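# Slide the door fully open without slamming it

## Task

Slide the door until it is completely open and make sure it stays open on its own once the robot lets go. Do not disturb anything else in the scene. Moving the door so fast that it slams, in either direction, counts as failure, and so does the robot toppling or being left leaning at the end.

## Robot and tools

ROBOT. A mobile base that can drive in any direction, with strong wheel motors (7 N m). It carries a column about 1.75 m high. A carriage rides 1.0 m up and down the column (lift_m) and holds two identical arms, left and right. Each arm has six joints and a two-finger gripper. The arm bases sit about 0.57 m + lift_m above the floor, and parts of the carriage reach about 0.15 m lower. A hand reaches up to 0.78 m from its shoulder but only about 0.38 m below the arm base. A hand is about 0.16 m long and 0.1 m wide (0.14 m with the fingers open). The parked arm pose is joints 1-6 = 0, 0.05, 0.05, 1.45, 0, 0. Parked, the robot's footprint is roughly 0.95 m wide by 0.7 m long. Arms held straight out heat up quickly, even with nothing in the hand.

CAMERAS. carriage_camera is fixed to the carriage, faces forward and tilts about 20 degrees down. left_wrist_camera and right_wrist_camera look out beyond the fingertips. Images are 504x504 pixels. A calibration (pinhole plus radial distortion, K, D, T_world_to_cam, pos_world) is supplied, where 'world' means the base frame. It has small errors, and the wrist camera poses get larger errors at long reach.

FRAMES. Base frame: origin on the floor below the base centre, x forward, y left, z up. left_hand and right_hand are reported in this frame as the point between the finger pads. quat_wxyz rotates base axes into hand axes: hand z runs along the fingers, and the fingers open along hand y. An upright hand with joints 1, 5 and 6 at 0 reads (1, 0, 0, 0). Odometry frame: the base frame as it was when the scene began. base_odometry comes from wheel turns, so slipping is counted as travel. Heading is positive to the left, within -3.142 to 3.142.

execute_actions. Argument actions is a list holding one action or none. An empty list only reports state and images. An action may contain base, joints, or both, and they start at the same moment.
- base holds exactly one key. Each is an offset from where the base last measured itself, not a pose. translate_m: metres, forward positive, -2 to 2. strafe_m: metres, left positive, -2 to 2. rotate_rad: radians, counter-clockwise/left positive, -6.3 to 6.3.
- joints is a single map keyed by joint name. Every value is an absolute target.
- lift_m: 0 to 1 m.
- Joints 1-6 on either arm, using the names left_joint1_rad..left_joint6_rad and right_joint1_rad..right_joint6_rad:
  - joint1: -2.617 to 3.054. Turns the arm about the vertical; 0 is forward, positive turns left.
  - joint2 (shoulder): 0 to 3.141. 0 is upper arm back and level, 1.57 upright, 3.14 forward and level.
  - joint3 (elbow): 0 to 3.141. 0 is folded, 3.14 straight.
  - joint4 (wrist pitch): -1.57 to 1.57. Positive lifts the fingertips.
  - joint5 (wrist yaw): -1.57 to 1.57. Positive swings the fingertips to the RIGHT.
  - joint6 (hand roll): -2.094 to 2.094. Positive is clockwise when viewed from the forearm.
- left_gripper_m and right_gripper_m: the pad gap, 0 to 0.093 m.
- Done tolerances: lift 0.004, joint1/5/6 0.02, joint2/3 0.055, joint4 0.04, gripper 0.004.
- A joint you leave out may keep pushing toward an earlier target.
- No action lasts more than 15 s.
- cameras is an optional list chosen from carriage_camera, left_wrist_camera, right_wrist_camera, all. Omitted, null or all returns every camera; [] returns none.
- An unknown key or an out-of-range number rejects the whole call, and nothing moves.
- If a result reports a stop, the remaining motion calls in the same reply are skipped.

wait: seconds from 0 to 10. Commands nothing new and returns state plus images.

zoom_image: camera (one of the three names) and region [x0, y0, x1, y1] in pixels of that camera's latest full image, with (0,0) at the top-left. The region can be at most 504 by 504.

finished_scene: scene, an integer. Ends the scene for good once the last command has been held, and the result tells whether the task succeeded.

RESULT LINES. The pictures line lists the cameras in the same order as the images. base_status and joint_status describe how each commanded motion ended:
- done: reached target. For the base this only means the wheels turned enough, even if they slipped, and a 1-2 mm move may say done without moving.
- off_target: came to rest short of the target and may still be pushing.
- contact_stop and time_out: the target is dropped and the current position is held.
- not_followed: a safety check withheld that arm's targets, usually with a line 'joint command not followed' and a cause. The gripper still moves, and the withheld targets may be retried on later actions.
- limit_stop_at_motor_heat: a heat stop cut the motion; send the target again.
on_its_own covers motions you did not command; there, 'held at' is the target, not the actual position. motor_effort is a percentage of maximum, positive toward higher joint values, with the peak in brackets. These readings are noisy and biased by up to half their value. drive_wheels is the busiest wheel; ignore its sign, and a high value at rest means the base is pressing on something. If lift effort keeps dropping while the lift descends, a hand is resting on something. Joint torques are the raw drive outputs and are nonzero even in free air. Hand readings drift at long reach and sag under load. ARM HIT reports a hard self-collision. MOTOR HOT appears from 75 °C. OVER-TEMPERATURE FAULT means a stop: at 90 °C the arm stops for 10 s, and at 100 °C the arm goes limp and drops.

CAUTIONS.
- Move the door slowly and steadily. Never fling it open or shut.
- The robot can tip over and cannot recover. Risk is highest with the carriage high, the arms extended, the arms loaded, or the robot pulling, and with sudden stops. No reading shows a lean; only the images can.
- The base stops on contact, but late, and not while rotating. Arms have no contact stop; they keep pushing and snap to their targets once freed.
- After a blocked drive, back off about 0.2 m the way you came, or turn back after a turn, and repeat once if still pressed. Do not back the column into table edges.
- Keep the arms from striking or squeezing each other. To untangle a withheld arm, move that arm clear first, then the other in a later action.
- Do not bump other objects, and leave the door open without the robot holding it.
- The simulation runs while you think, so the robot holds its last command during that time.

Each tool is called after "Emit:" as name(argument=value, ...) on one line, values as JSON.

## Session

Emit:
execute_actions(actions=[])

Scene clock: 0.00 s.
Joint torques (N m, as the arm reports them, + toward a larger angle): no reading
base_odometry: x=+0.000 y=+0.000 heading=+0.000 (m, m, rad; odometry frame)
base_status: not commanded
joint_positions: lift_m=+0.302 left_joint1_rad=-0.009 left_joint2_rad=+0.046 left_joint3_rad=+0.042 left_joint4_rad=+1.486 left_joint5_rad=-0.014 left_joint6_rad=+0.012 left_gripper_m=+0.095 right_joint1_rad=+0.028 right_joint2_rad=+0.060 right_joint3_rad=+0.055 right_joint4_rad=+1.499 right_joint5_rad=+0.020 right_joint6_rad=+0.046 right_gripper_m=+0.094
joint_status: not commanded
motor_effort: lift_m=+30 drive_wheels=+3 (%)
left_hand: x=+0.2797 y=+0.3271 z=+1.2997 quat_wxyz=(+0.999, -0.006, +0.045, +0.002) (m; base frame)
right_hand: x=+0.2770 y=-0.3277 z=+1.3034 quat_wxyz=(+0.999, +0.010, +0.039, +0.037) (m; base frame)
pictures: carriage_camera, left_wrist_camera, right_wrist_camera
Images, in order (width x height): carriage_camera 504x504, left_wrist_camera 504x504, right_wrist_camera 504x504.

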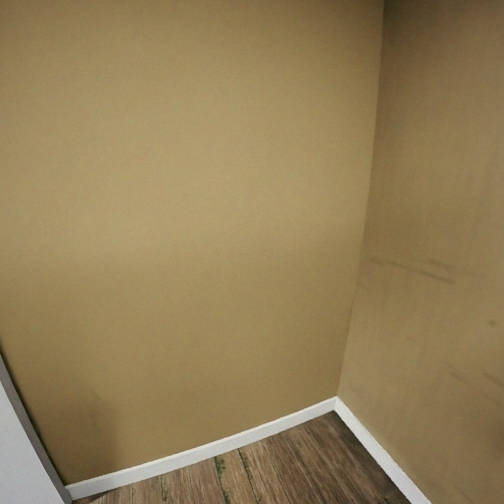

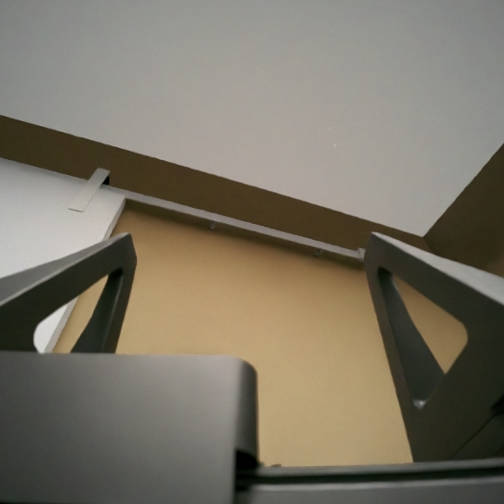

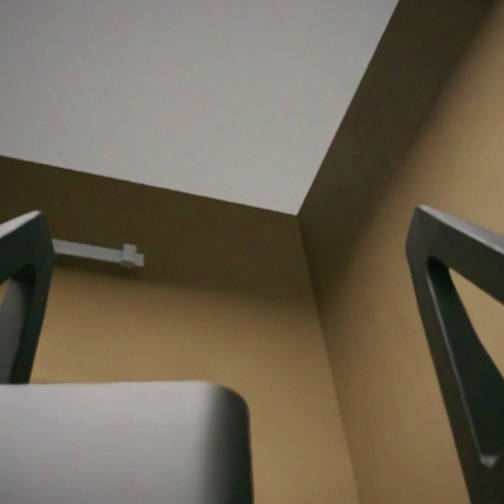

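Emit:
execute_actions(actions=[{"base": {"rotate_rad": 0.8}}])

Scene clock: 5.30 s.
Joint torques (N m, as the arm reports them, + toward a larger angle): left_arm=[-0.37  4.32  6.71 -0.24 -0.09 -0.02] | right_arm=[-0.1   5.25  5.76 -0.29  0.05  0.  ]
base_odometry: x=+0.000 y=+0.000 heading=+0.799 (m, m, rad; odometry frame)
base_status: done
joint_positions: lift_m=+0.302 left_joint1_rad=-0.009 left_joint2_rad=+0.046 left_joint3_rad=+0.042 left_joint4_rad=+1.486 left_joint5_rad=-0.014 left_joint6_rad=+0.012 left_gripper_m=+0.095 right_joint1_rad=+0.028 right_joint2_rad=+0.060 right_joint3_rad=+0.055 right_joint4_rad=+1.499 right_joint5_rad=+0.020 right_joint6_rad=+0.046 right_gripper_m=+0.094
joint_status: not commanded
motor_effort: lift_m=+30(30) drive_wheels=+10(27) (%)
left_hand: x=+0.2797 y=+0.3271 z=+1.2997 quat_wxyz=(+0.999, -0.006, +0.045, +0.002) (m; base frame)
right_hand: x=+0.2770 y=-0.3277 z=+1.3034 quat_wxyz=(+0.999, +0.010, +0.039, +0.037) (m; base frame)
pictures: carriage_camera, left_wrist_camera, right_wrist_camera
Images, in order (width x height): carriage_camera 504x504, left_wrist_camera 504x504, right_wrist_camera 504x504.

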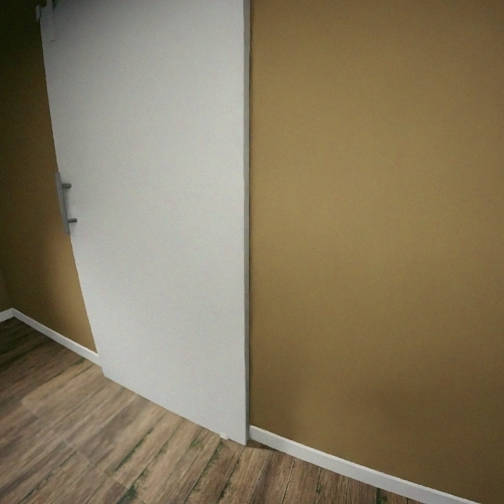

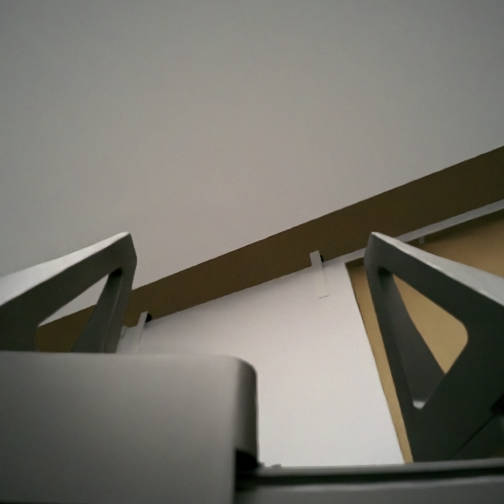

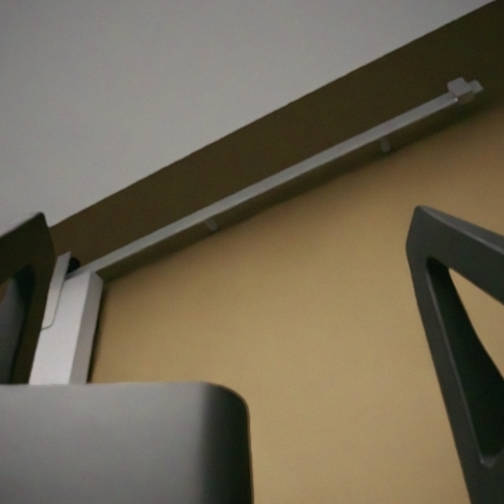

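Emit:
execute_actions(actions=[{"base": {"rotate_rad": -0.44}, "joints": {"left_joint2_rad": 1.2, "left_joint3_rad": 1.2, "left_joint4_rad": 0.0}}])

Emit:
execute_actions(actions=[{"base": {"strafe_m": 1.1}}])

Scene clock: 75.60 s.
Joint torques (N m, as the arm reports them, + toward a larger angle): left_arm=[-0.37 -4.02 11.41  2.2  -0.11 -0.03] | right_arm=[-0.1   5.23  5.81 -0.3   0.05  0.  ]
base_odometry: x=+0.000 y=+0.000 heading=+0.361 (m, m, rad; odometry frame)
base_status: done
joint_positions: lift_m=+0.302 left_joint1_rad=-0.009 left_joint2_rad=+1.198 left_joint3_rad=+1.172 left_joint4_rad=-0.007 left_joint5_rad=-0.014 left_joint6_rad=+0.012 left_gripper_m=+0.095 right_joint1_rad=+0.028 right_joint2_rad=+0.060 right_joint3_rad=+0.055 right_joint4_rad=+1.498 right_joint5_rad=+0.020 right_joint6_rad=+0.046 right_gripper_m=+0.094
joint_status: all done
motor_effort: lift_m=+30(30) drive_wheels=-23(23) (%)
left_hand: x=+0.6721 y=+0.3234 z=+1.2749 quat_wxyz=(+0.695, +0.003, +0.719, +0.006) (m; base frame)
right_hand: x=+0.2772 y=-0.3277 z=+1.3034 quat_wxyz=(+0.999, +0.010, +0.039, +0.037) (m; base frame)
pictures: carriage_camera, left_wrist_camera, right_wrist_camera
camera_calibration (this result's frames):
left_wrist_camera: T_world_to_cam=[[-0.0109906, -0.999824, -0.0151995, 0.352298], [-0.642108, 0.0187091, -0.766386, 1.40917], [0.766535, 0.00133662, -0.642201, 0.42041], [0, 0, 0, 1]] pos_world=[0.586454, 0.32531, 1.35531]
right_wrist_camera: T_world_to_cam=[[0.0698898, -0.996004, -0.0555954, -0.271832], [0.732775, 0.0890749, -0.674616, 0.704762], [0.676872, 0.00640984, 0.736072, -1.01884], [0, 0, 0, 1]] pos_world=[0.192193, -0.326992, 1.21027]
Images, in order (width x height): carriage_camera 504x504, left_wrist_camera 504x504, right_wrist_camera 504x504.

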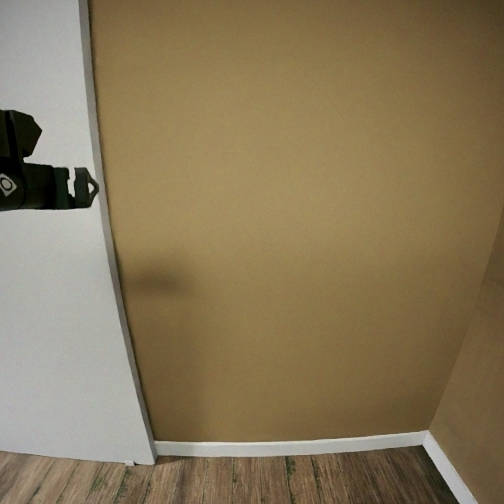

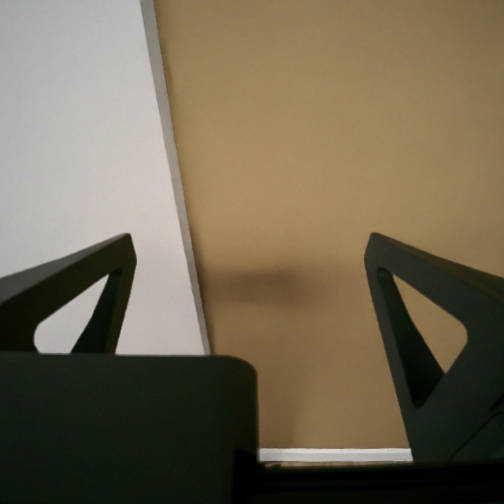

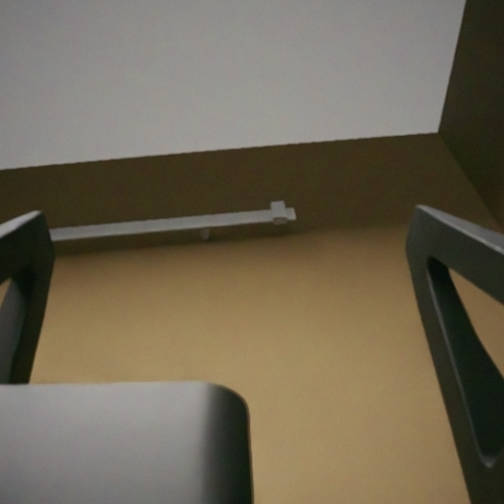

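Scene clock: 80.17 s.
Joint torques (N m, as the arm reports them, + toward a larger angle): left_arm=[-0.34 -4.13 11.38  2.24 -0.09 -0.04] | right_arm=[-0.1   5.19  5.79 -0.31  0.06  0.  ]
base_odometry: x=-0.390 y=+1.028 heading=+0.362 (m, m, rad; odometry frame)
base_status: done
joint_positions: lift_m=+0.302 left_joint1_rad=-0.009 left_joint2_rad=+1.198 left_joint3_rad=+1.172 left_joint4_rad=-0.007 left_joint5_rad=-0.014 left_joint6_rad=+0.012 left_gripper_m=+0.095 right_joint1_rad=+0.028 right_joint2_rad=+0.060 right_joint3_rad=+0.055 right_joint4_rad=+1.499 right_joint5_rad=+0.020 right_joint6_rad=+0.046 right_gripper_m=+0.094
joint_status: not commanded
motor_effort: lift_m=+30(30) drive_wheels=-10(21) (%)
left_hand: x=+0.6721 y=+0.3234 z=+1.2749 quat_wxyz=(+0.695, +0.003, +0.719, +0.006) (m; base frame)
right_hand: x=+0.2771 y=-0.3277 z=+1.3034 quat_wxyz=(+0.999, +0.010, +0.039, +0.037) (m; base frame)
pictures: carriage_camera, left_wrist_camera, right_wrist_camera
camera_calibration (this result's frames):
left_wrist_camera: T_world_to_cam=[[-0.0109906, -0.999824, -0.0151995, 0.352298], [-0.642108, 0.0187091, -0.766386, 1.40917], [0.766535, 0.00133662, -0.642201, 0.42041], [0, 0, 0, 1]] pos_world=[0.586454, 0.32531, 1.35531]
right_wrist_camera: T_world_to_cam=[[0.069911, -0.996004, -0.0555795, -0.271854], [0.733032, 0.0890822, -0.674335, 0.704401], [0.676592, 0.0064019, 0.736331, -1.01905], [0, 0, 0, 1]] pos_world=[0.192135, -0.326994, 1.21025]
Images, in order (width x height): carriage_camera 504x504, left_wrist_camera 504x504, right_wrist_camera 504x504.

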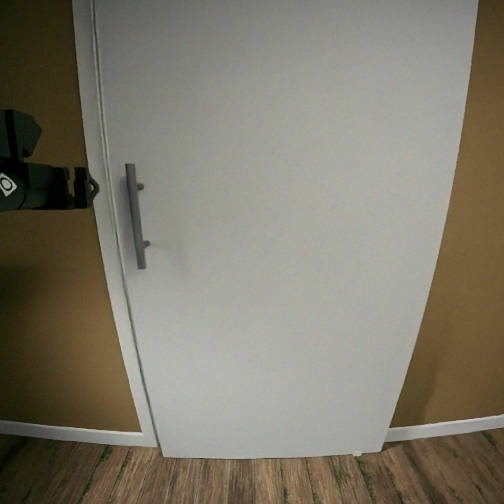

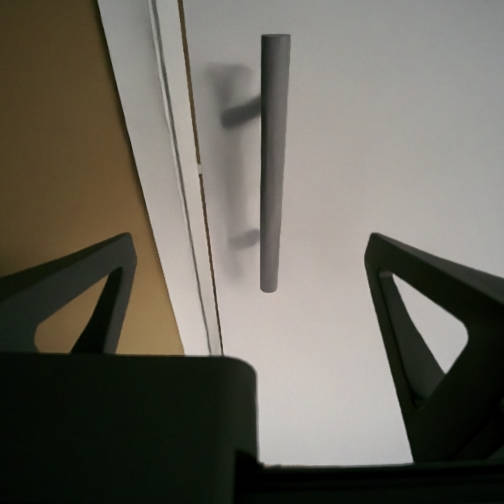

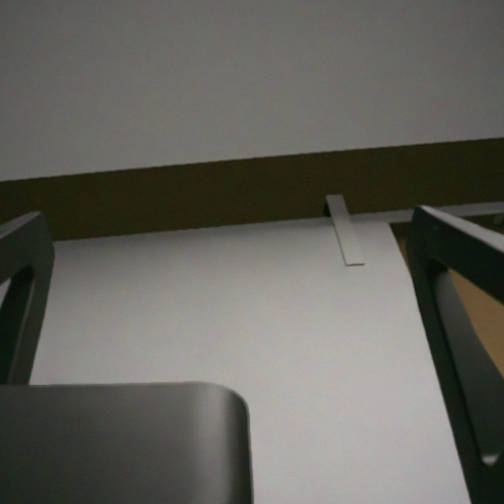

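Emit:
execute_actions(actions=[{"base": {"strafe_m": -0.02}, "joints": {"lift_m": 0.18}}])

Emit:
execute_actions(actions=[{"base": {"translate_m": 0.14}}])

Scene clock: 93.47 s.
Joint torques (N m, as the arm reports them, + toward a larger angle): left_arm=[-0.48 -4.14 10.46  2.28 -0.09 -0.03] | right_arm=[-0.11  5.22  5.8  -0.29  0.04  0.  ]
base_odometry: x=-0.383 y=+1.010 heading=+0.363 (m, m, rad; odometry frame)
base_status: done
joint_positions: lift_m=+0.180 left_joint1_rad=-0.009 left_joint2_rad=+1.198 left_joint3_rad=+1.182 left_joint4_rad=-0.014 left_joint5_rad=-0.014 left_joint6_rad=+0.012 left_gripper_m=+0.095 right_joint1_rad=+0.028 right_joint2_rad=+0.060 right_joint3_rad=+0.055 right_joint4_rad=+1.498 right_joint5_rad=+0.020 right_joint6_rad=+0.046 right_gripper_m=+0.094
joint_status: all done
motor_effort: lift_m=+26(27) drive_wheels=+5(17) (%)
left_hand: x=+0.6716 y=+0.3234 z=+1.1561 quat_wxyz=(+0.696, +0.003, +0.718, +0.006) (m; base frame)
right_hand: x=+0.2772 y=-0.3277 z=+1.1812 quat_wxyz=(+0.999, +0.010, +0.039, +0.037) (m; base frame)
pictures: carriage_camera, left_wrist_camera, right_wrist_camera
camera_calibration (this result's frames):
carriage_camera: T_world_to_cam=[[-0.0480079, -0.998829, 0.00591163, 0.00179471], [-0.310664, 0.00930637, -0.950474, 1.16606], [0.949307, -0.0474668, -0.310747, 0.177509], [0, 0, 0, 1]] pos_world=[0.193827, -0.000633349, 1.16346]
left_wrist_camera: T_world_to_cam=[[-0.0105572, -0.999828, -0.0152162, 0.350286], [-0.63948, 0.0184493, -0.768586, 1.31859], [0.768735, 0.00161633, -0.639565, 0.339874], [0, 0, 0, 1]] pos_world=[0.58564, 0.325349, 1.23616]
right_wrist_camera: T_world_to_cam=[[0.0698898, -0.996004, -0.0555954, -0.278628], [0.732775, 0.0890749, -0.674616, 0.622295], [0.676872, 0.00640984, 0.736072, -0.928864], [0, 0, 0, 1]] pos_world=[0.192193, -0.326992, 1.08803]
Images, in order (width x height): carriage_camera 504x504, left_wrist_camera 504x504, right_wrist_camera 504x504.

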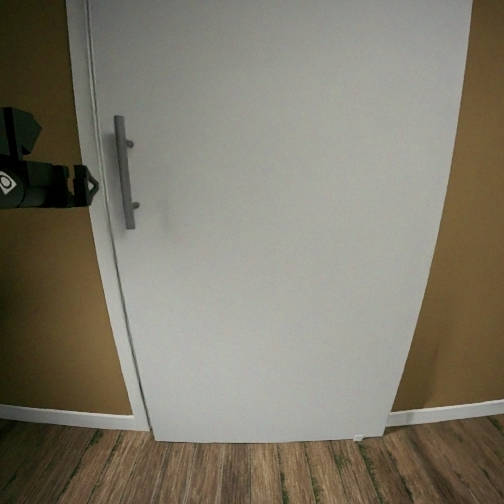

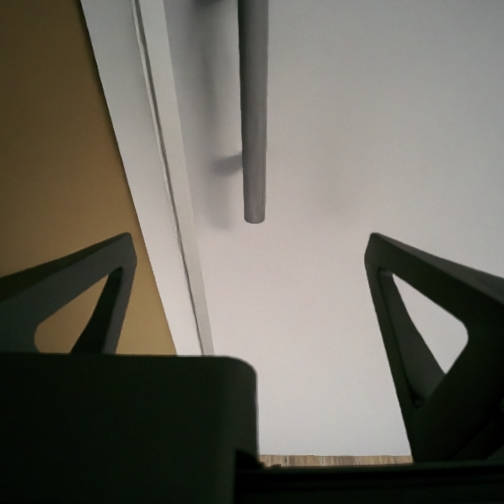

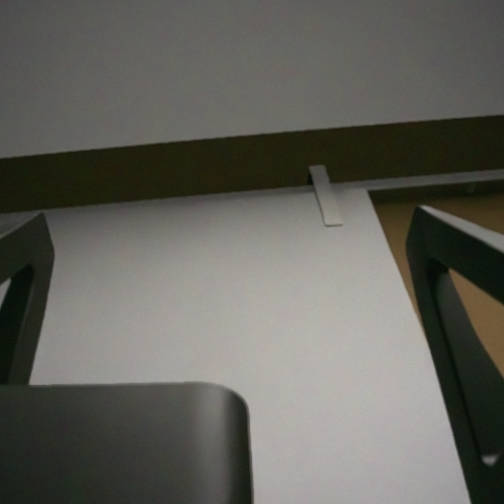

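Scene clock: 95.37 s.
Joint torques (N m, as the arm reports them, + toward a larger angle): left_arm=[-0.42 -4.2  10.47  2.22 -0.06 -0.03] | right_arm=[-0.08  5.24  5.8  -0.31  0.05  0.  ]
base_odometry: x=-0.252 y=+1.060 heading=+0.363 (m, m, rad; odometry frame)
base_status: done
joint_positions: lift_m=+0.180 left_joint1_rad=-0.009 left_joint2_rad=+1.198 left_joint3_rad=+1.182 left_joint4_rad=-0.010 left_joint5_rad=-0.014 left_joint6_rad=+0.012 left_gripper_m=+0.095 right_joint1_rad=+0.028 right_joint2_rad=+0.060 right_joint3_rad=+0.055 right_joint4_rad=+1.498 right_joint5_rad=+0.020 right_joint6_rad=+0.046 right_gripper_m=+0.094
joint_status: not commanded
motor_effort: lift_m=+26(26) drive_wheels=-8(13) (%)
left_hand: x=+0.6716 y=+0.3234 z=+1.1571 quat_wxyz=(+0.698, +0.003, +0.716, +0.006) (m; base frame)
right_hand: x=+0.2772 y=-0.3277 z=+1.1812 quat_wxyz=(+0.999, +0.010, +0.039, +0.037) (m; base frame)
pictures: carriage_camera, left_wrist_camera, right_wrist_camera
camera_calibration (this result's frames):
carriage_camera: T_world_to_cam=[[-0.0480079, -0.998829, 0.00591163, 0.00179471], [-0.310664, 0.00930637, -0.950474, 1.16606], [0.949307, -0.0474668, -0.310747, 0.177509], [0, 0, 0, 1]] pos_world=[0.193827, -0.000633349, 1.16346]
left_wrist_camera: T_world_to_cam=[[-0.0104934, -0.999829, -0.0152208, 0.350264], [-0.63625, 0.0184188, -0.771263, 1.32034], [0.771412, 0.00159105, -0.636334, 0.334983], [0, 0, 0, 1]] pos_world=[0.585334, 0.325352, 1.23683]
right_wrist_camera: T_world_to_cam=[[0.0698898, -0.996004, -0.0555954, -0.278628], [0.732775, 0.0890749, -0.674616, 0.622295], [0.676872, 0.00640984, 0.736072, -0.928864], [0, 0, 0, 1]] pos_world=[0.192193, -0.326992, 1.08803]
Images, in order (width x height): carriage_camera 504x504, left_wrist_camera 504x504, right_wrist_camera 504x504.

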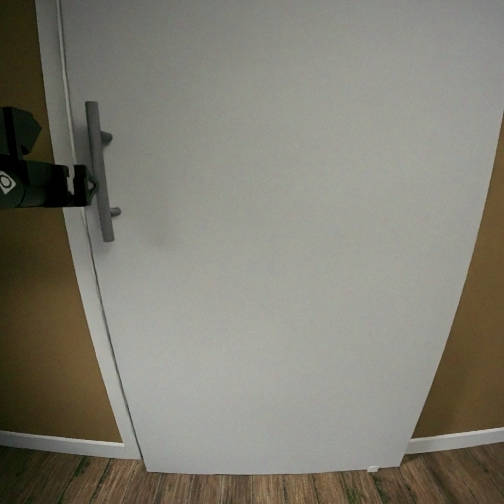

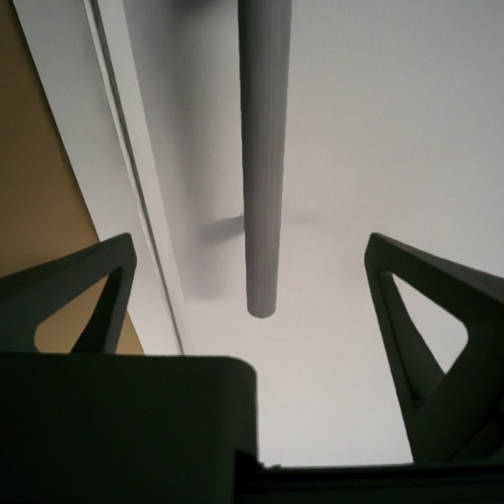

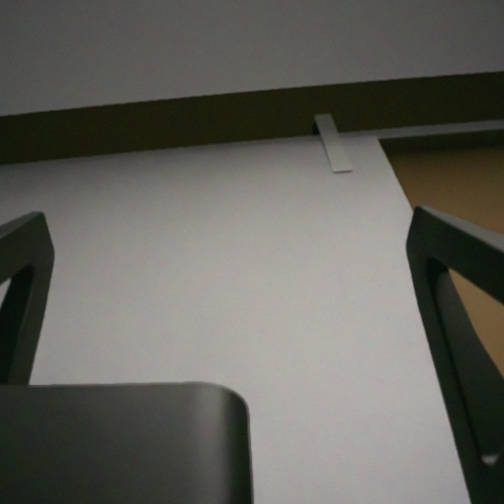

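Emit:
execute_actions(actions=[{"base": {"translate_m": 0.08}}])

Scene clock: 102.93 s.
Joint torques (N m, as the arm reports them, + toward a larger angle): left_arm=[-0.29 -4.04 10.53  2.24 -0.08 -0.03] | right_arm=[-0.1   5.24  5.8  -0.3   0.05  0.  ]
base_odometry: x=-0.178 y=+1.089 heading=+0.364 (m, m, rad; odometry frame)
base_status: done
joint_positions: lift_m=+0.180 left_joint1_rad=-0.009 left_joint2_rad=+1.198 left_joint3_rad=+1.182 left_joint4_rad=-0.010 left_joint5_rad=-0.014 left_joint6_rad=+0.012 left_gripper_m=+0.095 right_joint1_rad=+0.028 right_joint2_rad=+0.060 right_joint3_rad=+0.055 right_joint4_rad=+1.498 right_joint5_rad=+0.020 right_joint6_rad=+0.046 right_gripper_m=+0.094
joint_status: not commanded
motor_effort: lift_m=+26(26) drive_wheels=-8(13) (%)
left_hand: x=+0.6716 y=+0.3234 z=+1.1572 quat_wxyz=(+0.698, +0.003, +0.716, +0.006) (m; base frame)
right_hand: x=+0.2773 y=-0.3277 z=+1.1811 quat_wxyz=(+0.999, +0.010, +0.039, +0.037) (m; base frame)
pictures: carriage_camera, left_wrist_camera, right_wrist_camera
camera_calibration (this result's frames):
carriage_camera: T_world_to_cam=[[-0.0480079, -0.998829, 0.00591163, 0.00179471], [-0.310664, 0.00930637, -0.950474, 1.16606], [0.949307, -0.0474668, -0.310747, 0.177509], [0, 0, 0, 1]] pos_world=[0.193827, -0.000633349, 1.16346]
left_wrist_camera: T_world_to_cam=[[-0.0104876, -0.999829, -0.0152212, 0.350262], [-0.635955, 0.018416, -0.771506, 1.3205], [0.771655, 0.00158876, -0.63604, 0.334538], [0, 0, 0, 1]] pos_world=[0.585306, 0.325353, 1.23689]
right_wrist_camera: T_world_to_cam=[[0.0698686, -0.996005, -0.0556113, -0.278608], [0.732518, 0.0890676, -0.674896, 0.622621], [0.677153, 0.00641778, 0.735814, -0.928692], [0, 0, 0, 1]] pos_world=[0.192251, -0.32699, 1.08806]
Images, in order (width x height): carriage_camera 504x504, left_wrist_camera 504x504, right_wrist_camera 504x504.

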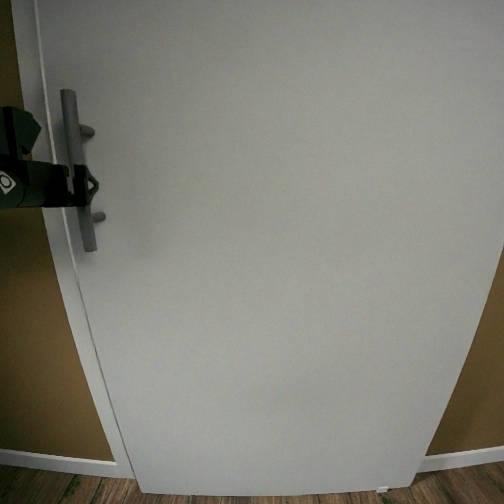

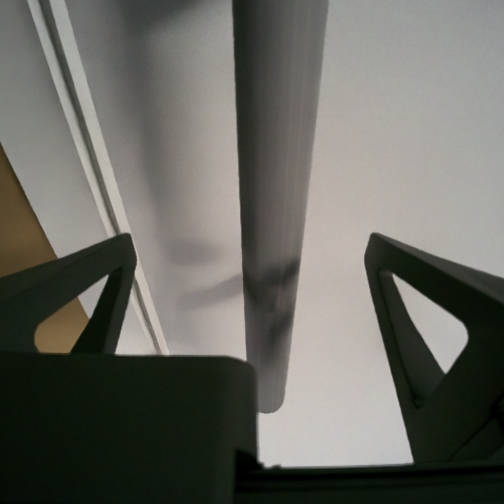

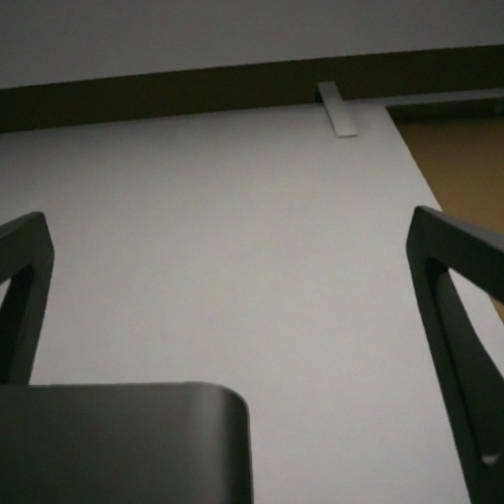

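Emit:
execute_actions(actions=[{"base": {"translate_m": 0.015}, "joints": {"left_gripper_m": 0.0}}])

Scene clock: 111.70 s.
Joint torques (N m, as the arm reports them, + toward a larger angle): left_arm=[ 0.49 -2.65 10.4   2.5  -0.39 -0.01] | right_arm=[-0.11  5.22  5.74 -0.29  0.04  0.  ]
base_odometry: x=-0.164 y=+1.094 heading=+0.365 (m, m, rad; odometry frame)
base_status: done
joint_positions: lift_m=+0.180 left_joint1_rad=-0.018 left_joint2_rad=+1.183 left_joint3_rad=+1.182 left_joint4_rad=-0.036 left_joint5_rad=+0.017 left_joint6_rad=+0.011 left_gripper_m=+0.024 right_joint1_rad=+0.028 right_joint2_rad=+0.060 right_joint3_rad=+0.055 right_joint4_rad=+1.497 right_joint5_rad=+0.020 right_joint6_rad=+0.046 right_gripper_m=+0.094
joint_status: left_gripper_m off_target (ended at +0.024, target +0.000)
motor_effort: lift_m=+26(26) drive_wheels=+6(13) (%)
left_hand: x=+0.6668 y=+0.3145 z=+1.1568 quat_wxyz=(+0.694, +0.016, +0.720, -0.009) (m; base frame)
right_hand: x=+0.2775 y=-0.3277 z=+1.1811 quat_wxyz=(+0.998, +0.010, +0.040, +0.037) (m; base frame)
pictures: carriage_camera, left_wrist_camera, right_wrist_camera
camera_calibration (this result's frames):
carriage_camera: T_world_to_cam=[[-0.0480079, -0.998829, 0.00591163, 0.00179471], [-0.310664, 0.00930637, -0.950474, 1.16606], [0.949307, -0.0474668, -0.310747, 0.177509], [0, 0, 0, 1]] pos_world=[0.193827, -0.000633349, 1.16346]
left_wrist_camera: T_world_to_cam=[[-0.0506179, -0.998634, -0.0129304, 0.365004], [-0.642965, 0.0424916, -0.764716, 1.30655], [0.764221, -0.0303945, -0.644238, 0.362548], [0, 0, 0, 1]] pos_world=[0.581473, 0.320008, 1.23742]
right_wrist_camera: T_world_to_cam=[[0.0698261, -0.996006, -0.0556431, -0.278568], [0.732003, 0.0890531, -0.675457, 0.623274], [0.677714, 0.00643365, 0.735297, -0.928348], [0, 0, 0, 1]] pos_world=[0.192367, -0.326987, 1.08811]
Images, in order (width x height): carriage_camera 504x504, left_wrist_camera 504x504, right_wrist_camera 504x504.

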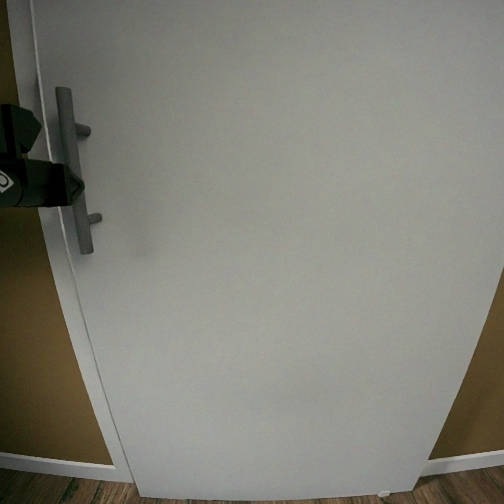

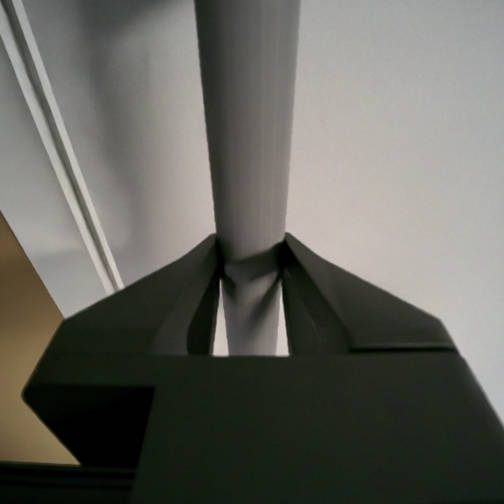

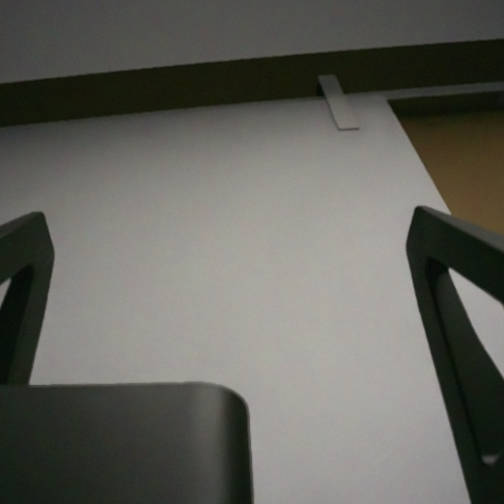

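Emit:
execute_actions(actions=[{"base": {"strafe_m": -0.3}}])

Scene clock: 120.27 s.
Joint torques (N m, as the arm reports them, + toward a larger angle): left_arm=[-2.54 -3.77 10.44  2.31  0.78  0.  ] | right_arm=[-0.1   5.16  5.82 -0.3   0.02  0.  ]
base_odometry: x=-0.139 y=+1.032 heading=+0.366 (m, m, rad; odometry frame)
base_status: strafe_m contact_stop (by the wheels' count: -0.067 of -0.300)
joint_positions: lift_m=+0.180 left_joint1_rad=+0.013 left_joint2_rad=+1.195 left_joint3_rad=+1.182 left_joint4_rad=-0.015 left_joint5_rad=-0.115 left_joint6_rad=+0.009 left_gripper_m=+0.024 right_joint1_rad=+0.028 right_joint2_rad=+0.061 right_joint3_rad=+0.055 right_joint4_rad=+1.499 right_joint5_rad=+0.022 right_joint6_rad=+0.046 right_gripper_m=+0.094
joint_status: not commanded
motor_effort: lift_m=+27(27) drive_wheels=+4(17) (%)
left_hand: x=+0.6694 y=+0.3498 z=+1.1569 quat_wxyz=(+0.695, -0.041, +0.716, +0.049) (m; base frame)
right_hand: x=+0.2774 y=-0.3280 z=+1.1811 quat_wxyz=(+0.998, +0.011, +0.039, +0.037) (m; base frame)
pictures: carriage_camera, left_wrist_camera, right_wrist_camera
camera_calibration (this result's frames):
carriage_camera: T_world_to_cam=[[-0.0480079, -0.998829, 0.00591163, 0.00179487], [-0.310664, 0.00930637, -0.950474, 1.16603], [0.949307, -0.0474668, -0.310747, 0.177501], [0, 0, 0, 1]] pos_world=[0.193827, -0.000633349, 1.16343]
left_wrist_camera: T_world_to_cam=[[0.111732, -0.99363, -0.0146591, 0.291967], [-0.635579, -0.0601147, -0.769692, 1.34346], [0.763908, 0.0953163, -0.638248, 0.310945], [0, 0, 0, 1]] pos_world=[0.583718, 0.34123, 1.23679]
right_wrist_camera: T_world_to_cam=[[0.0697161, -0.995908, -0.0575081, -0.276624], [0.732495, 0.0902404, -0.674765, 0.622826], [0.677193, 0.00491761, 0.735789, -0.929193], [0, 0, 0, 1]] pos_world=[0.192312, -0.327127, 1.08804]
Images, in order (width x height): carriage_camera 504x504, left_wrist_camera 504x504, right_wrist_camera 504x504.

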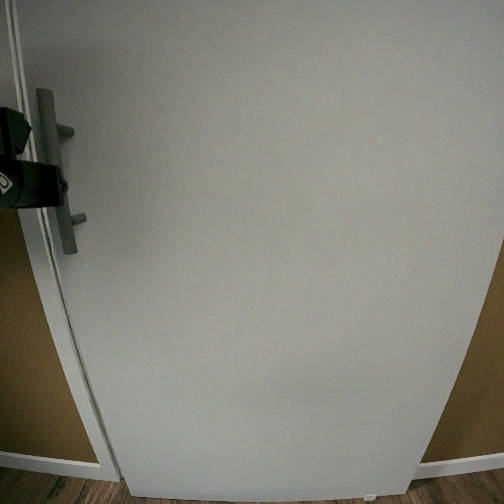

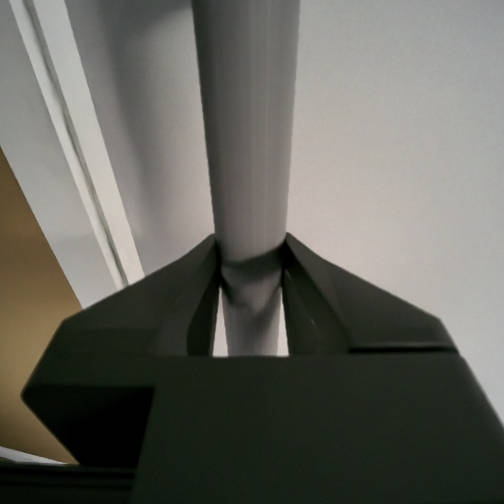

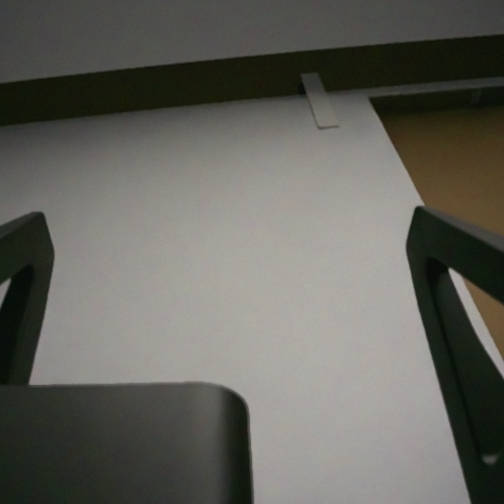

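Emit:
execute_actions(actions=[{"base": {"strafe_m": -0.3}, "joints": {"left_joint1_rad": -0.01, "left_joint5_rad": 0.0}}])

Scene clock: 129.03 s.
Joint torques (N m, as the arm reports them, + toward a larger angle): left_arm=[ 2.76 -0.49 10.41  2.85 -0.8   0.05] | right_arm=[-0.1   5.19  5.79 -0.3   0.03  0.  ]
base_odometry: x=-0.031 y=+0.751 heading=+0.366 (m, m, rad; odometry frame)
base_status: done
joint_positions: lift_m=+0.180 left_joint1_rad=-0.042 left_joint2_rad=+1.161 left_joint3_rad=+1.182 left_joint4_rad=-0.069 left_joint5_rad=+0.087 left_joint6_rad=+0.004 left_gripper_m=+0.024 right_joint1_rad=+0.028 right_joint2_rad=+0.061 right_joint3_rad=+0.055 right_joint4_rad=+1.498 right_joint5_rad=+0.022 right_joint6_rad=+0.046 right_gripper_m=+0.094
joint_status: left_joint1_rad off_target (ended at -0.042, target -0.010); left_joint5_rad off_target (ended at +0.087, target +0.000)
motor_effort: lift_m=+27(27) drive_wheels=-4(17) (%)
left_hand: x=+0.6585 y=+0.2931 z=+1.1569 quat_wxyz=(+0.688, +0.047, +0.722, -0.045) (m; base frame)
right_hand: x=+0.2775 y=-0.3280 z=+1.1811 quat_wxyz=(+0.998, +0.011, +0.039, +0.037) (m; base frame)
pictures: carriage_camera, left_wrist_camera, right_wrist_camera
camera_calibration (this result's frames):
carriage_camera: T_world_to_cam=[[-0.0480079, -0.998829, 0.00591163, 0.00179487], [-0.310664, 0.00930637, -0.950474, 1.16603], [0.949307, -0.0474668, -0.310747, 0.177501], [0, 0, 0, 1]] pos_world=[0.193827, -0.000633349, 1.16343]
left_wrist_camera: T_world_to_cam=[[-0.143707, -0.989618, -0.00189947, 0.389077], [-0.64633, 0.0953094, -0.757083, 1.28012], [0.749404, -0.10757, -0.653316, 0.411147], [0, 0, 0, 1]] pos_world=[0.575177, 0.307257, 1.2385]
right_wrist_camera: T_world_to_cam=[[0.0696941, -0.995908, -0.0575239, -0.276604], [0.732237, 0.0902331, -0.675045, 0.623152], [0.677474, 0.00492555, 0.73553, -0.929021], [0, 0, 0, 1]] pos_world=[0.19237, -0.327125, 1.08807]
Images, in order (width x height): carriage_camera 504x504, left_wrist_camera 504x504, right_wrist_camera 504x504.

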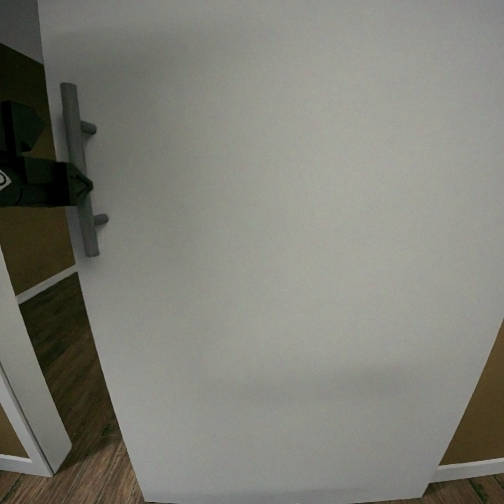

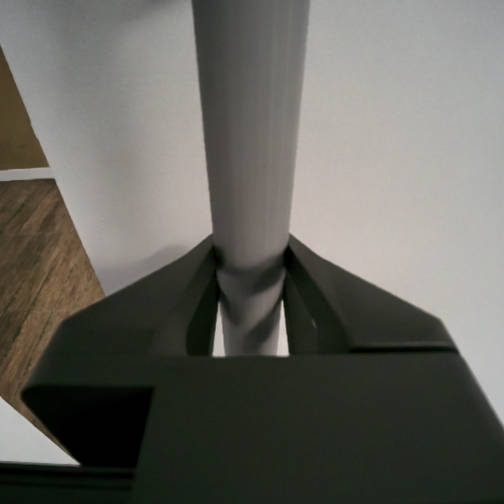

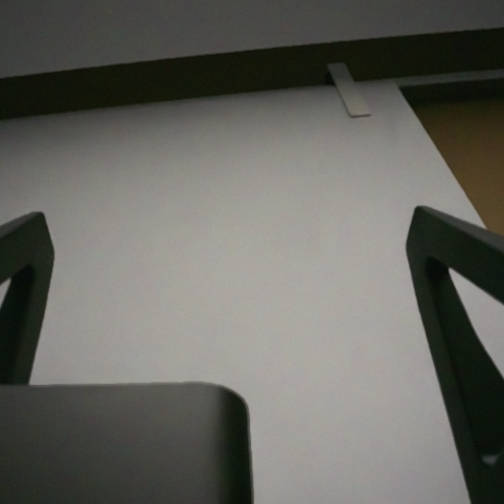

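Emit:
execute_actions(actions=[{"base": {"translate_m": -0.02}, "joints": {"left_joint1_rad": -0.01, "left_joint5_rad": 0.0}}], cameras=[])

Emit:
execute_actions(actions=[{"base": {"strafe_m": -0.3}, "joints": {"left_joint1_rad": -0.01, "left_joint5_rad": 0.0}}])

Scene clock: 139.07 s.
Joint torques (N m, as the arm reports them, + toward a larger angle): left_arm=[ 2.97 -5.45 10.51  1.97 -0.74  0.06] | right_arm=[-0.1   5.18  5.82 -0.3   0.04  0.  ]
base_odometry: x=-0.050 y=+0.744 heading=+0.366 (m, m, rad; odometry frame)
base_status: done
joint_positions: lift_m=+0.180 left_joint1_rad=-0.042 left_joint2_rad=+1.213 left_joint3_rad=+1.182 left_joint4_rad=+0.017 left_joint5_rad=+0.074 left_joint6_rad=+0.004 left_gripper_m=+0.024 right_joint1_rad=+0.028 right_joint2_rad=+0.061 right_joint3_rad=+0.055 right_joint4_rad=+1.498 right_joint5_rad=+0.022 right_joint6_rad=+0.046 right_gripper_m=+0.094
joint_status: left_joint1_rad off_target (ended at -0.042, target -0.010); left_joint5_rad off_target (ended at +0.074, target +0.000)
motor_effort: lift_m=+27(27) drive_wheels=+4(5) (%)
left_hand: x=+0.6748 y=+0.2947 z=+1.1578 quat_wxyz=(+0.701, +0.042, +0.711, -0.040) (m; base frame)
right_hand: x=+0.2775 y=-0.3280 z=+1.1811 quat_wxyz=(+0.998, +0.011, +0.039, +0.037) (m; base frame)
pictures: none
No camera images: the call's "cameras" was empty. Leave "cameras" out to get every camera's image.

Scene clock: 140.90 s.
Joint torques (N m, as the arm reports them, + toward a larger angle): left_arm=[-1.86 -5.28 10.46  2.08  0.74  0.07] | right_arm=[-0.15  5.11  5.79 -0.3   0.03  0.  ]
base_odometry: x=-0.015 y=+0.652 heading=+0.366 (m, m, rad; odometry frame)
base_status: strafe_m contact_stop (by the wheels' count: -0.098 of -0.300)
joint_positions: lift_m=+0.180 left_joint1_rad=+0.005 left_joint2_rad=+1.209 left_joint3_rad=+1.182 left_joint4_rad=+0.007 left_joint5_rad=-0.097 left_joint6_rad=+0.002 left_gripper_m=+0.024 right_joint1_rad=+0.029 right_joint2_rad=+0.062 right_joint3_rad=+0.055 right_joint4_rad=+1.499 right_joint5_rad=+0.023 right_joint6_rad=+0.046 right_gripper_m=+0.094
joint_status: left_joint5_rad off_target (ended at -0.097, target +0.000); the others done
motor_effort: lift_m=+27(27) drive_wheels=+1(17) (%)
left_hand: x=+0.6741 y=+0.3438 z=+1.1569 quat_wxyz=(+0.699, -0.035, +0.713, +0.037) (m; base frame)
right_hand: x=+0.2773 y=-0.3283 z=+1.1813 quat_wxyz=(+0.998, +0.012, +0.039, +0.037) (m; base frame)
pictures: carriage_camera, left_wrist_camera, right_wrist_camera
camera_calibration (this result's frames):
carriage_camera: T_world_to_cam=[[-0.0480079, -0.998829, 0.00591163, 0.00179487], [-0.310664, 0.00930637, -0.950474, 1.16603], [0.949307, -0.0474668, -0.310747, 0.177501], [0, 0, 0, 1]] pos_world=[0.193827, -0.000633349, 1.16343]
left_wrist_camera: T_world_to_cam=[[0.0873332, -0.996157, -0.00657689, 0.293475], [-0.629547, -0.0500734, -0.775347, 1.34515], [0.772039, 0.071854, -0.631501, 0.302751], [0, 0, 0, 1]] pos_world=[0.587473, 0.33795, 1.23608]
right_wrist_camera: T_world_to_cam=[[0.0699964, -0.9958, -0.0590095, -0.27513], [0.732699, 0.0914651, -0.674378, 0.622944], [0.676944, 0.0039678, 0.736024, -0.929788], [0, 0, 0, 1]] pos_world=[0.192242, -0.327263, 1.08821]
Images, in order (width x height): carriage_camera 504x504, left_wrist_camera 504x504, right_wrist_camera 504x504.

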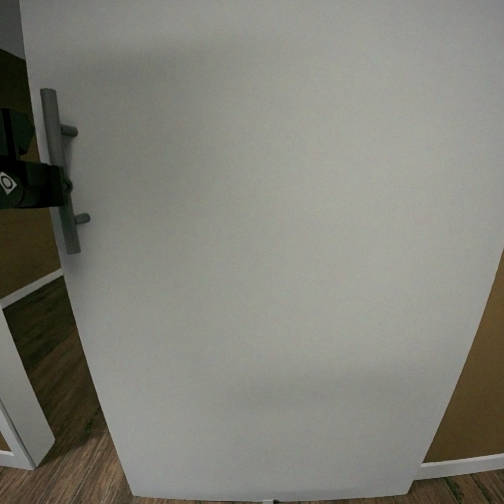

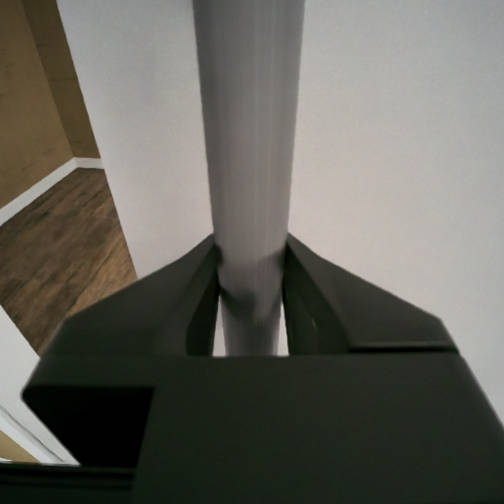

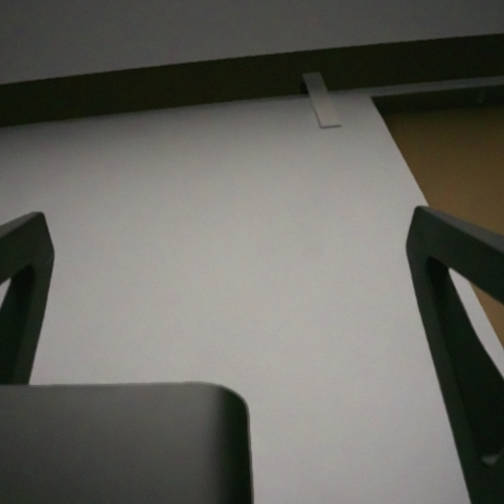

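Emit:
execute_actions(actions=[{"base": {"strafe_m": -0.3}, "joints": {"left_joint1_rad": -0.03, "left_joint5_rad": 0.03}}])

Scene clock: 147.70 s.
Joint torques (N m, as the arm reports them, + toward a larger angle): left_arm=[ 3.77 -2.02 10.4   2.56 -0.9   0.05] | right_arm=[-0.11  5.13  5.72 -0.3   0.02  0.  ]
base_odometry: x=+0.092 y=+0.372 heading=+0.366 (m, m, rad; odometry frame)
base_status: done
joint_positions: lift_m=+0.180 left_joint1_rad=-0.072 left_joint2_rad=+1.178 left_joint3_rad=+1.182 left_joint4_rad=-0.042 left_joint5_rad=+0.136 left_joint6_rad=+0.004 left_gripper_m=+0.024 right_joint1_rad=+0.029 right_joint2_rad=+0.062 right_joint3_rad=+0.055 right_joint4_rad=+1.499 right_joint5_rad=+0.023 right_joint6_rad=+0.046 right_gripper_m=+0.094
joint_status: left_joint1_rad off_target (ended at -0.072, target -0.030); left_joint5_rad off_target (ended at +0.136, target +0.030)
motor_effort: lift_m=+27(27) drive_wheels=-7(17) (%)
left_hand: x=+0.6610 y=+0.2723 z=+1.1573 quat_wxyz=(+0.690, +0.074, +0.716, -0.072) (m; base frame)
right_hand: x=+0.2773 y=-0.3283 z=+1.1813 quat_wxyz=(+0.998, +0.012, +0.039, +0.037) (m; base frame)
pictures: carriage_camera, left_wrist_camera, right_wrist_camera
camera_calibration (this result's frames):
carriage_camera: T_world_to_cam=[[-0.0480079, -0.998829, 0.00591163, 0.00179487], [-0.310664, 0.00930637, -0.950474, 1.16603], [0.949307, -0.0474668, -0.310747, 0.177501], [0, 0, 0, 1]] pos_world=[0.193827, -0.000633349, 1.16343]
left_wrist_camera: T_world_to_cam=[[-0.221264, -0.975213, -0.00117267, 0.41532], [-0.628873, 0.143602, -0.764132, 1.26741], [0.74536, -0.168337, -0.645059, 0.41696], [0, 0, 0, 1]] pos_world=[0.578149, 0.293213, 1.23792]
right_wrist_camera: T_world_to_cam=[[0.0699964, -0.9958, -0.0590095, -0.27513], [0.732699, 0.0914651, -0.674378, 0.622943], [0.676944, 0.0039678, 0.736024, -0.929788], [0, 0, 0, 1]] pos_world=[0.192242, -0.327263, 1.08821]
Images, in order (width x height): carriage_camera 504x504, left_wrist_camera 504x504, right_wrist_camera 504x504.

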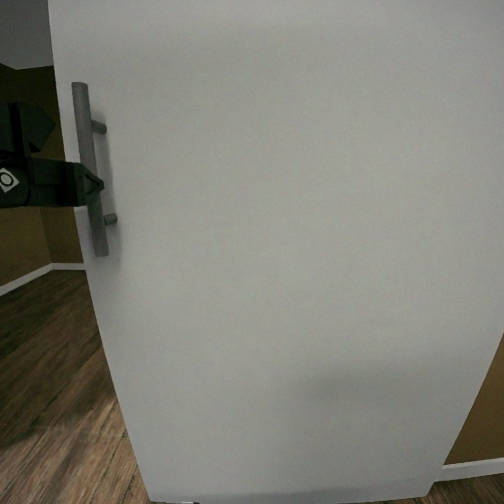

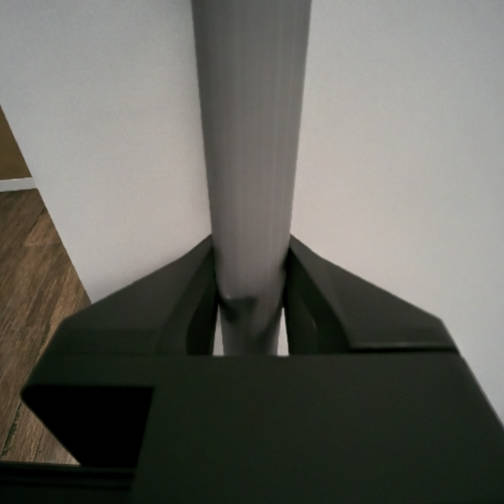

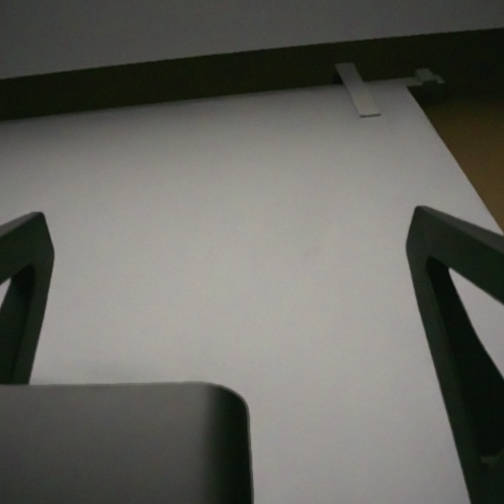

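Emit:
execute_actions(actions=[{"base": {"strafe_m": -0.12}, "joints": {"left_joint1_rad": -0.02, "left_joint5_rad": 0.01}}])

Scene clock: 157.87 s.
Joint torques (N m, as the arm reports them, + toward a larger angle): left_arm=[-2.55 -2.37 10.38  2.55  0.76  0.12] | right_arm=[-0.14  5.15  5.72 -0.31  0.01  0.  ]
base_odometry: x=+0.135 y=+0.260 heading=+0.366 (m, m, rad; odometry frame)
base_status: done
joint_positions: lift_m=+0.180 left_joint1_rad=+0.002 left_joint2_rad=+1.181 left_joint3_rad=+1.182 left_joint4_rad=-0.041 left_joint5_rad=-0.090 left_joint6_rad=-0.001 left_gripper_m=+0.024 right_joint1_rad=+0.029 right_joint2_rad=+0.062 right_joint3_rad=+0.055 right_joint4_rad=+1.499 right_joint5_rad=+0.023 right_joint6_rad=+0.046 right_gripper_m=+0.094
joint_status: left_joint1_rad off_target (ended at +0.002, target -0.020); left_joint5_rad off_target (ended at -0.090, target +0.010)
motor_effort: lift_m=+27(27) drive_wheels=-2(10) (%)
left_hand: x=+0.6656 y=+0.3414 z=+1.1564 quat_wxyz=(+0.692, -0.033, +0.720, +0.033) (m; base frame)
right_hand: x=+0.2772 y=-0.3283 z=+1.1813 quat_wxyz=(+0.998, +0.012, +0.039, +0.037) (m; base frame)
pictures: carriage_camera, left_wrist_camera, right_wrist_camera
camera_calibration (this result's frames):
carriage_camera: T_world_to_cam=[[-0.0480079, -0.998829, 0.00591163, 0.00179487], [-0.310664, 0.00930637, -0.950474, 1.16603], [0.949307, -0.0474668, -0.310747, 0.177501], [0, 0, 0, 1]] pos_world=[0.193827, -0.000633349, 1.16343]
left_wrist_camera: T_world_to_cam=[[0.0774468, -0.996986, -0.00446972, 0.296179], [-0.644729, -0.0466625, -0.762986, 1.33388], [0.760478, 0.0619726, -0.6464, 0.337434], [0, 0, 0, 1]] pos_world=[0.580441, 0.336617, 1.23717]
right_wrist_camera: T_world_to_cam=[[0.0700189, -0.9958, -0.0589937, -0.275151], [0.732956, 0.0914725, -0.674098, 0.622617], [0.676663, 0.00395975, 0.736282, -0.929959], [0, 0, 0, 1]] pos_world=[0.192184, -0.327265, 1.08819]
Images, in order (width x height): carriage_camera 504x504, left_wrist_camera 504x504, right_wrist_camera 504x504.

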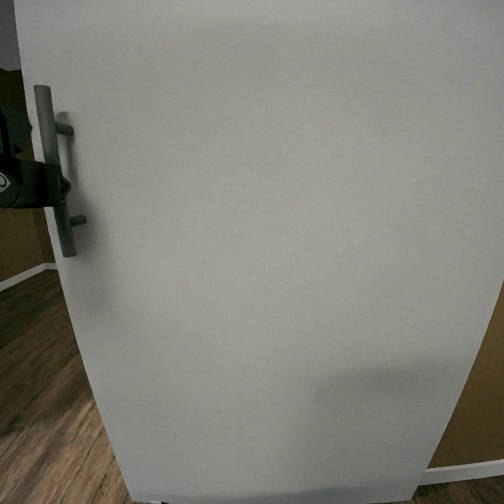

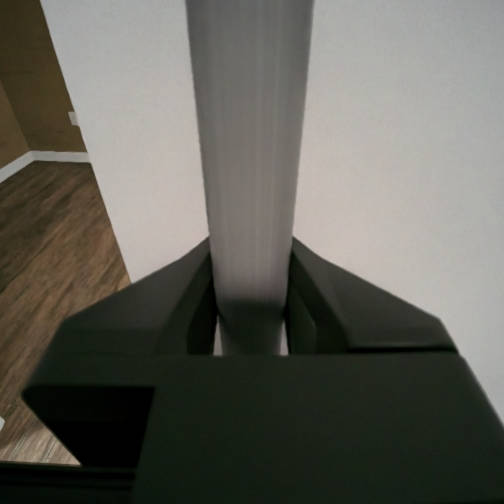

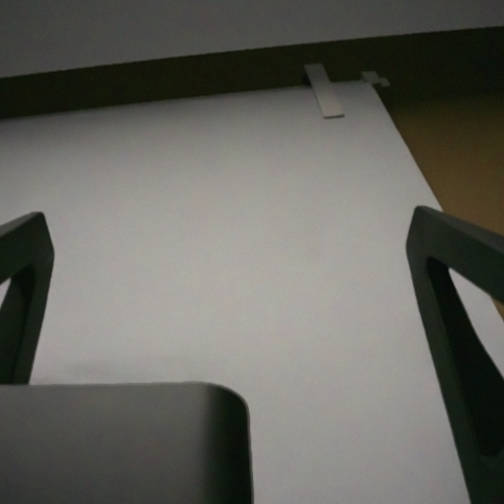

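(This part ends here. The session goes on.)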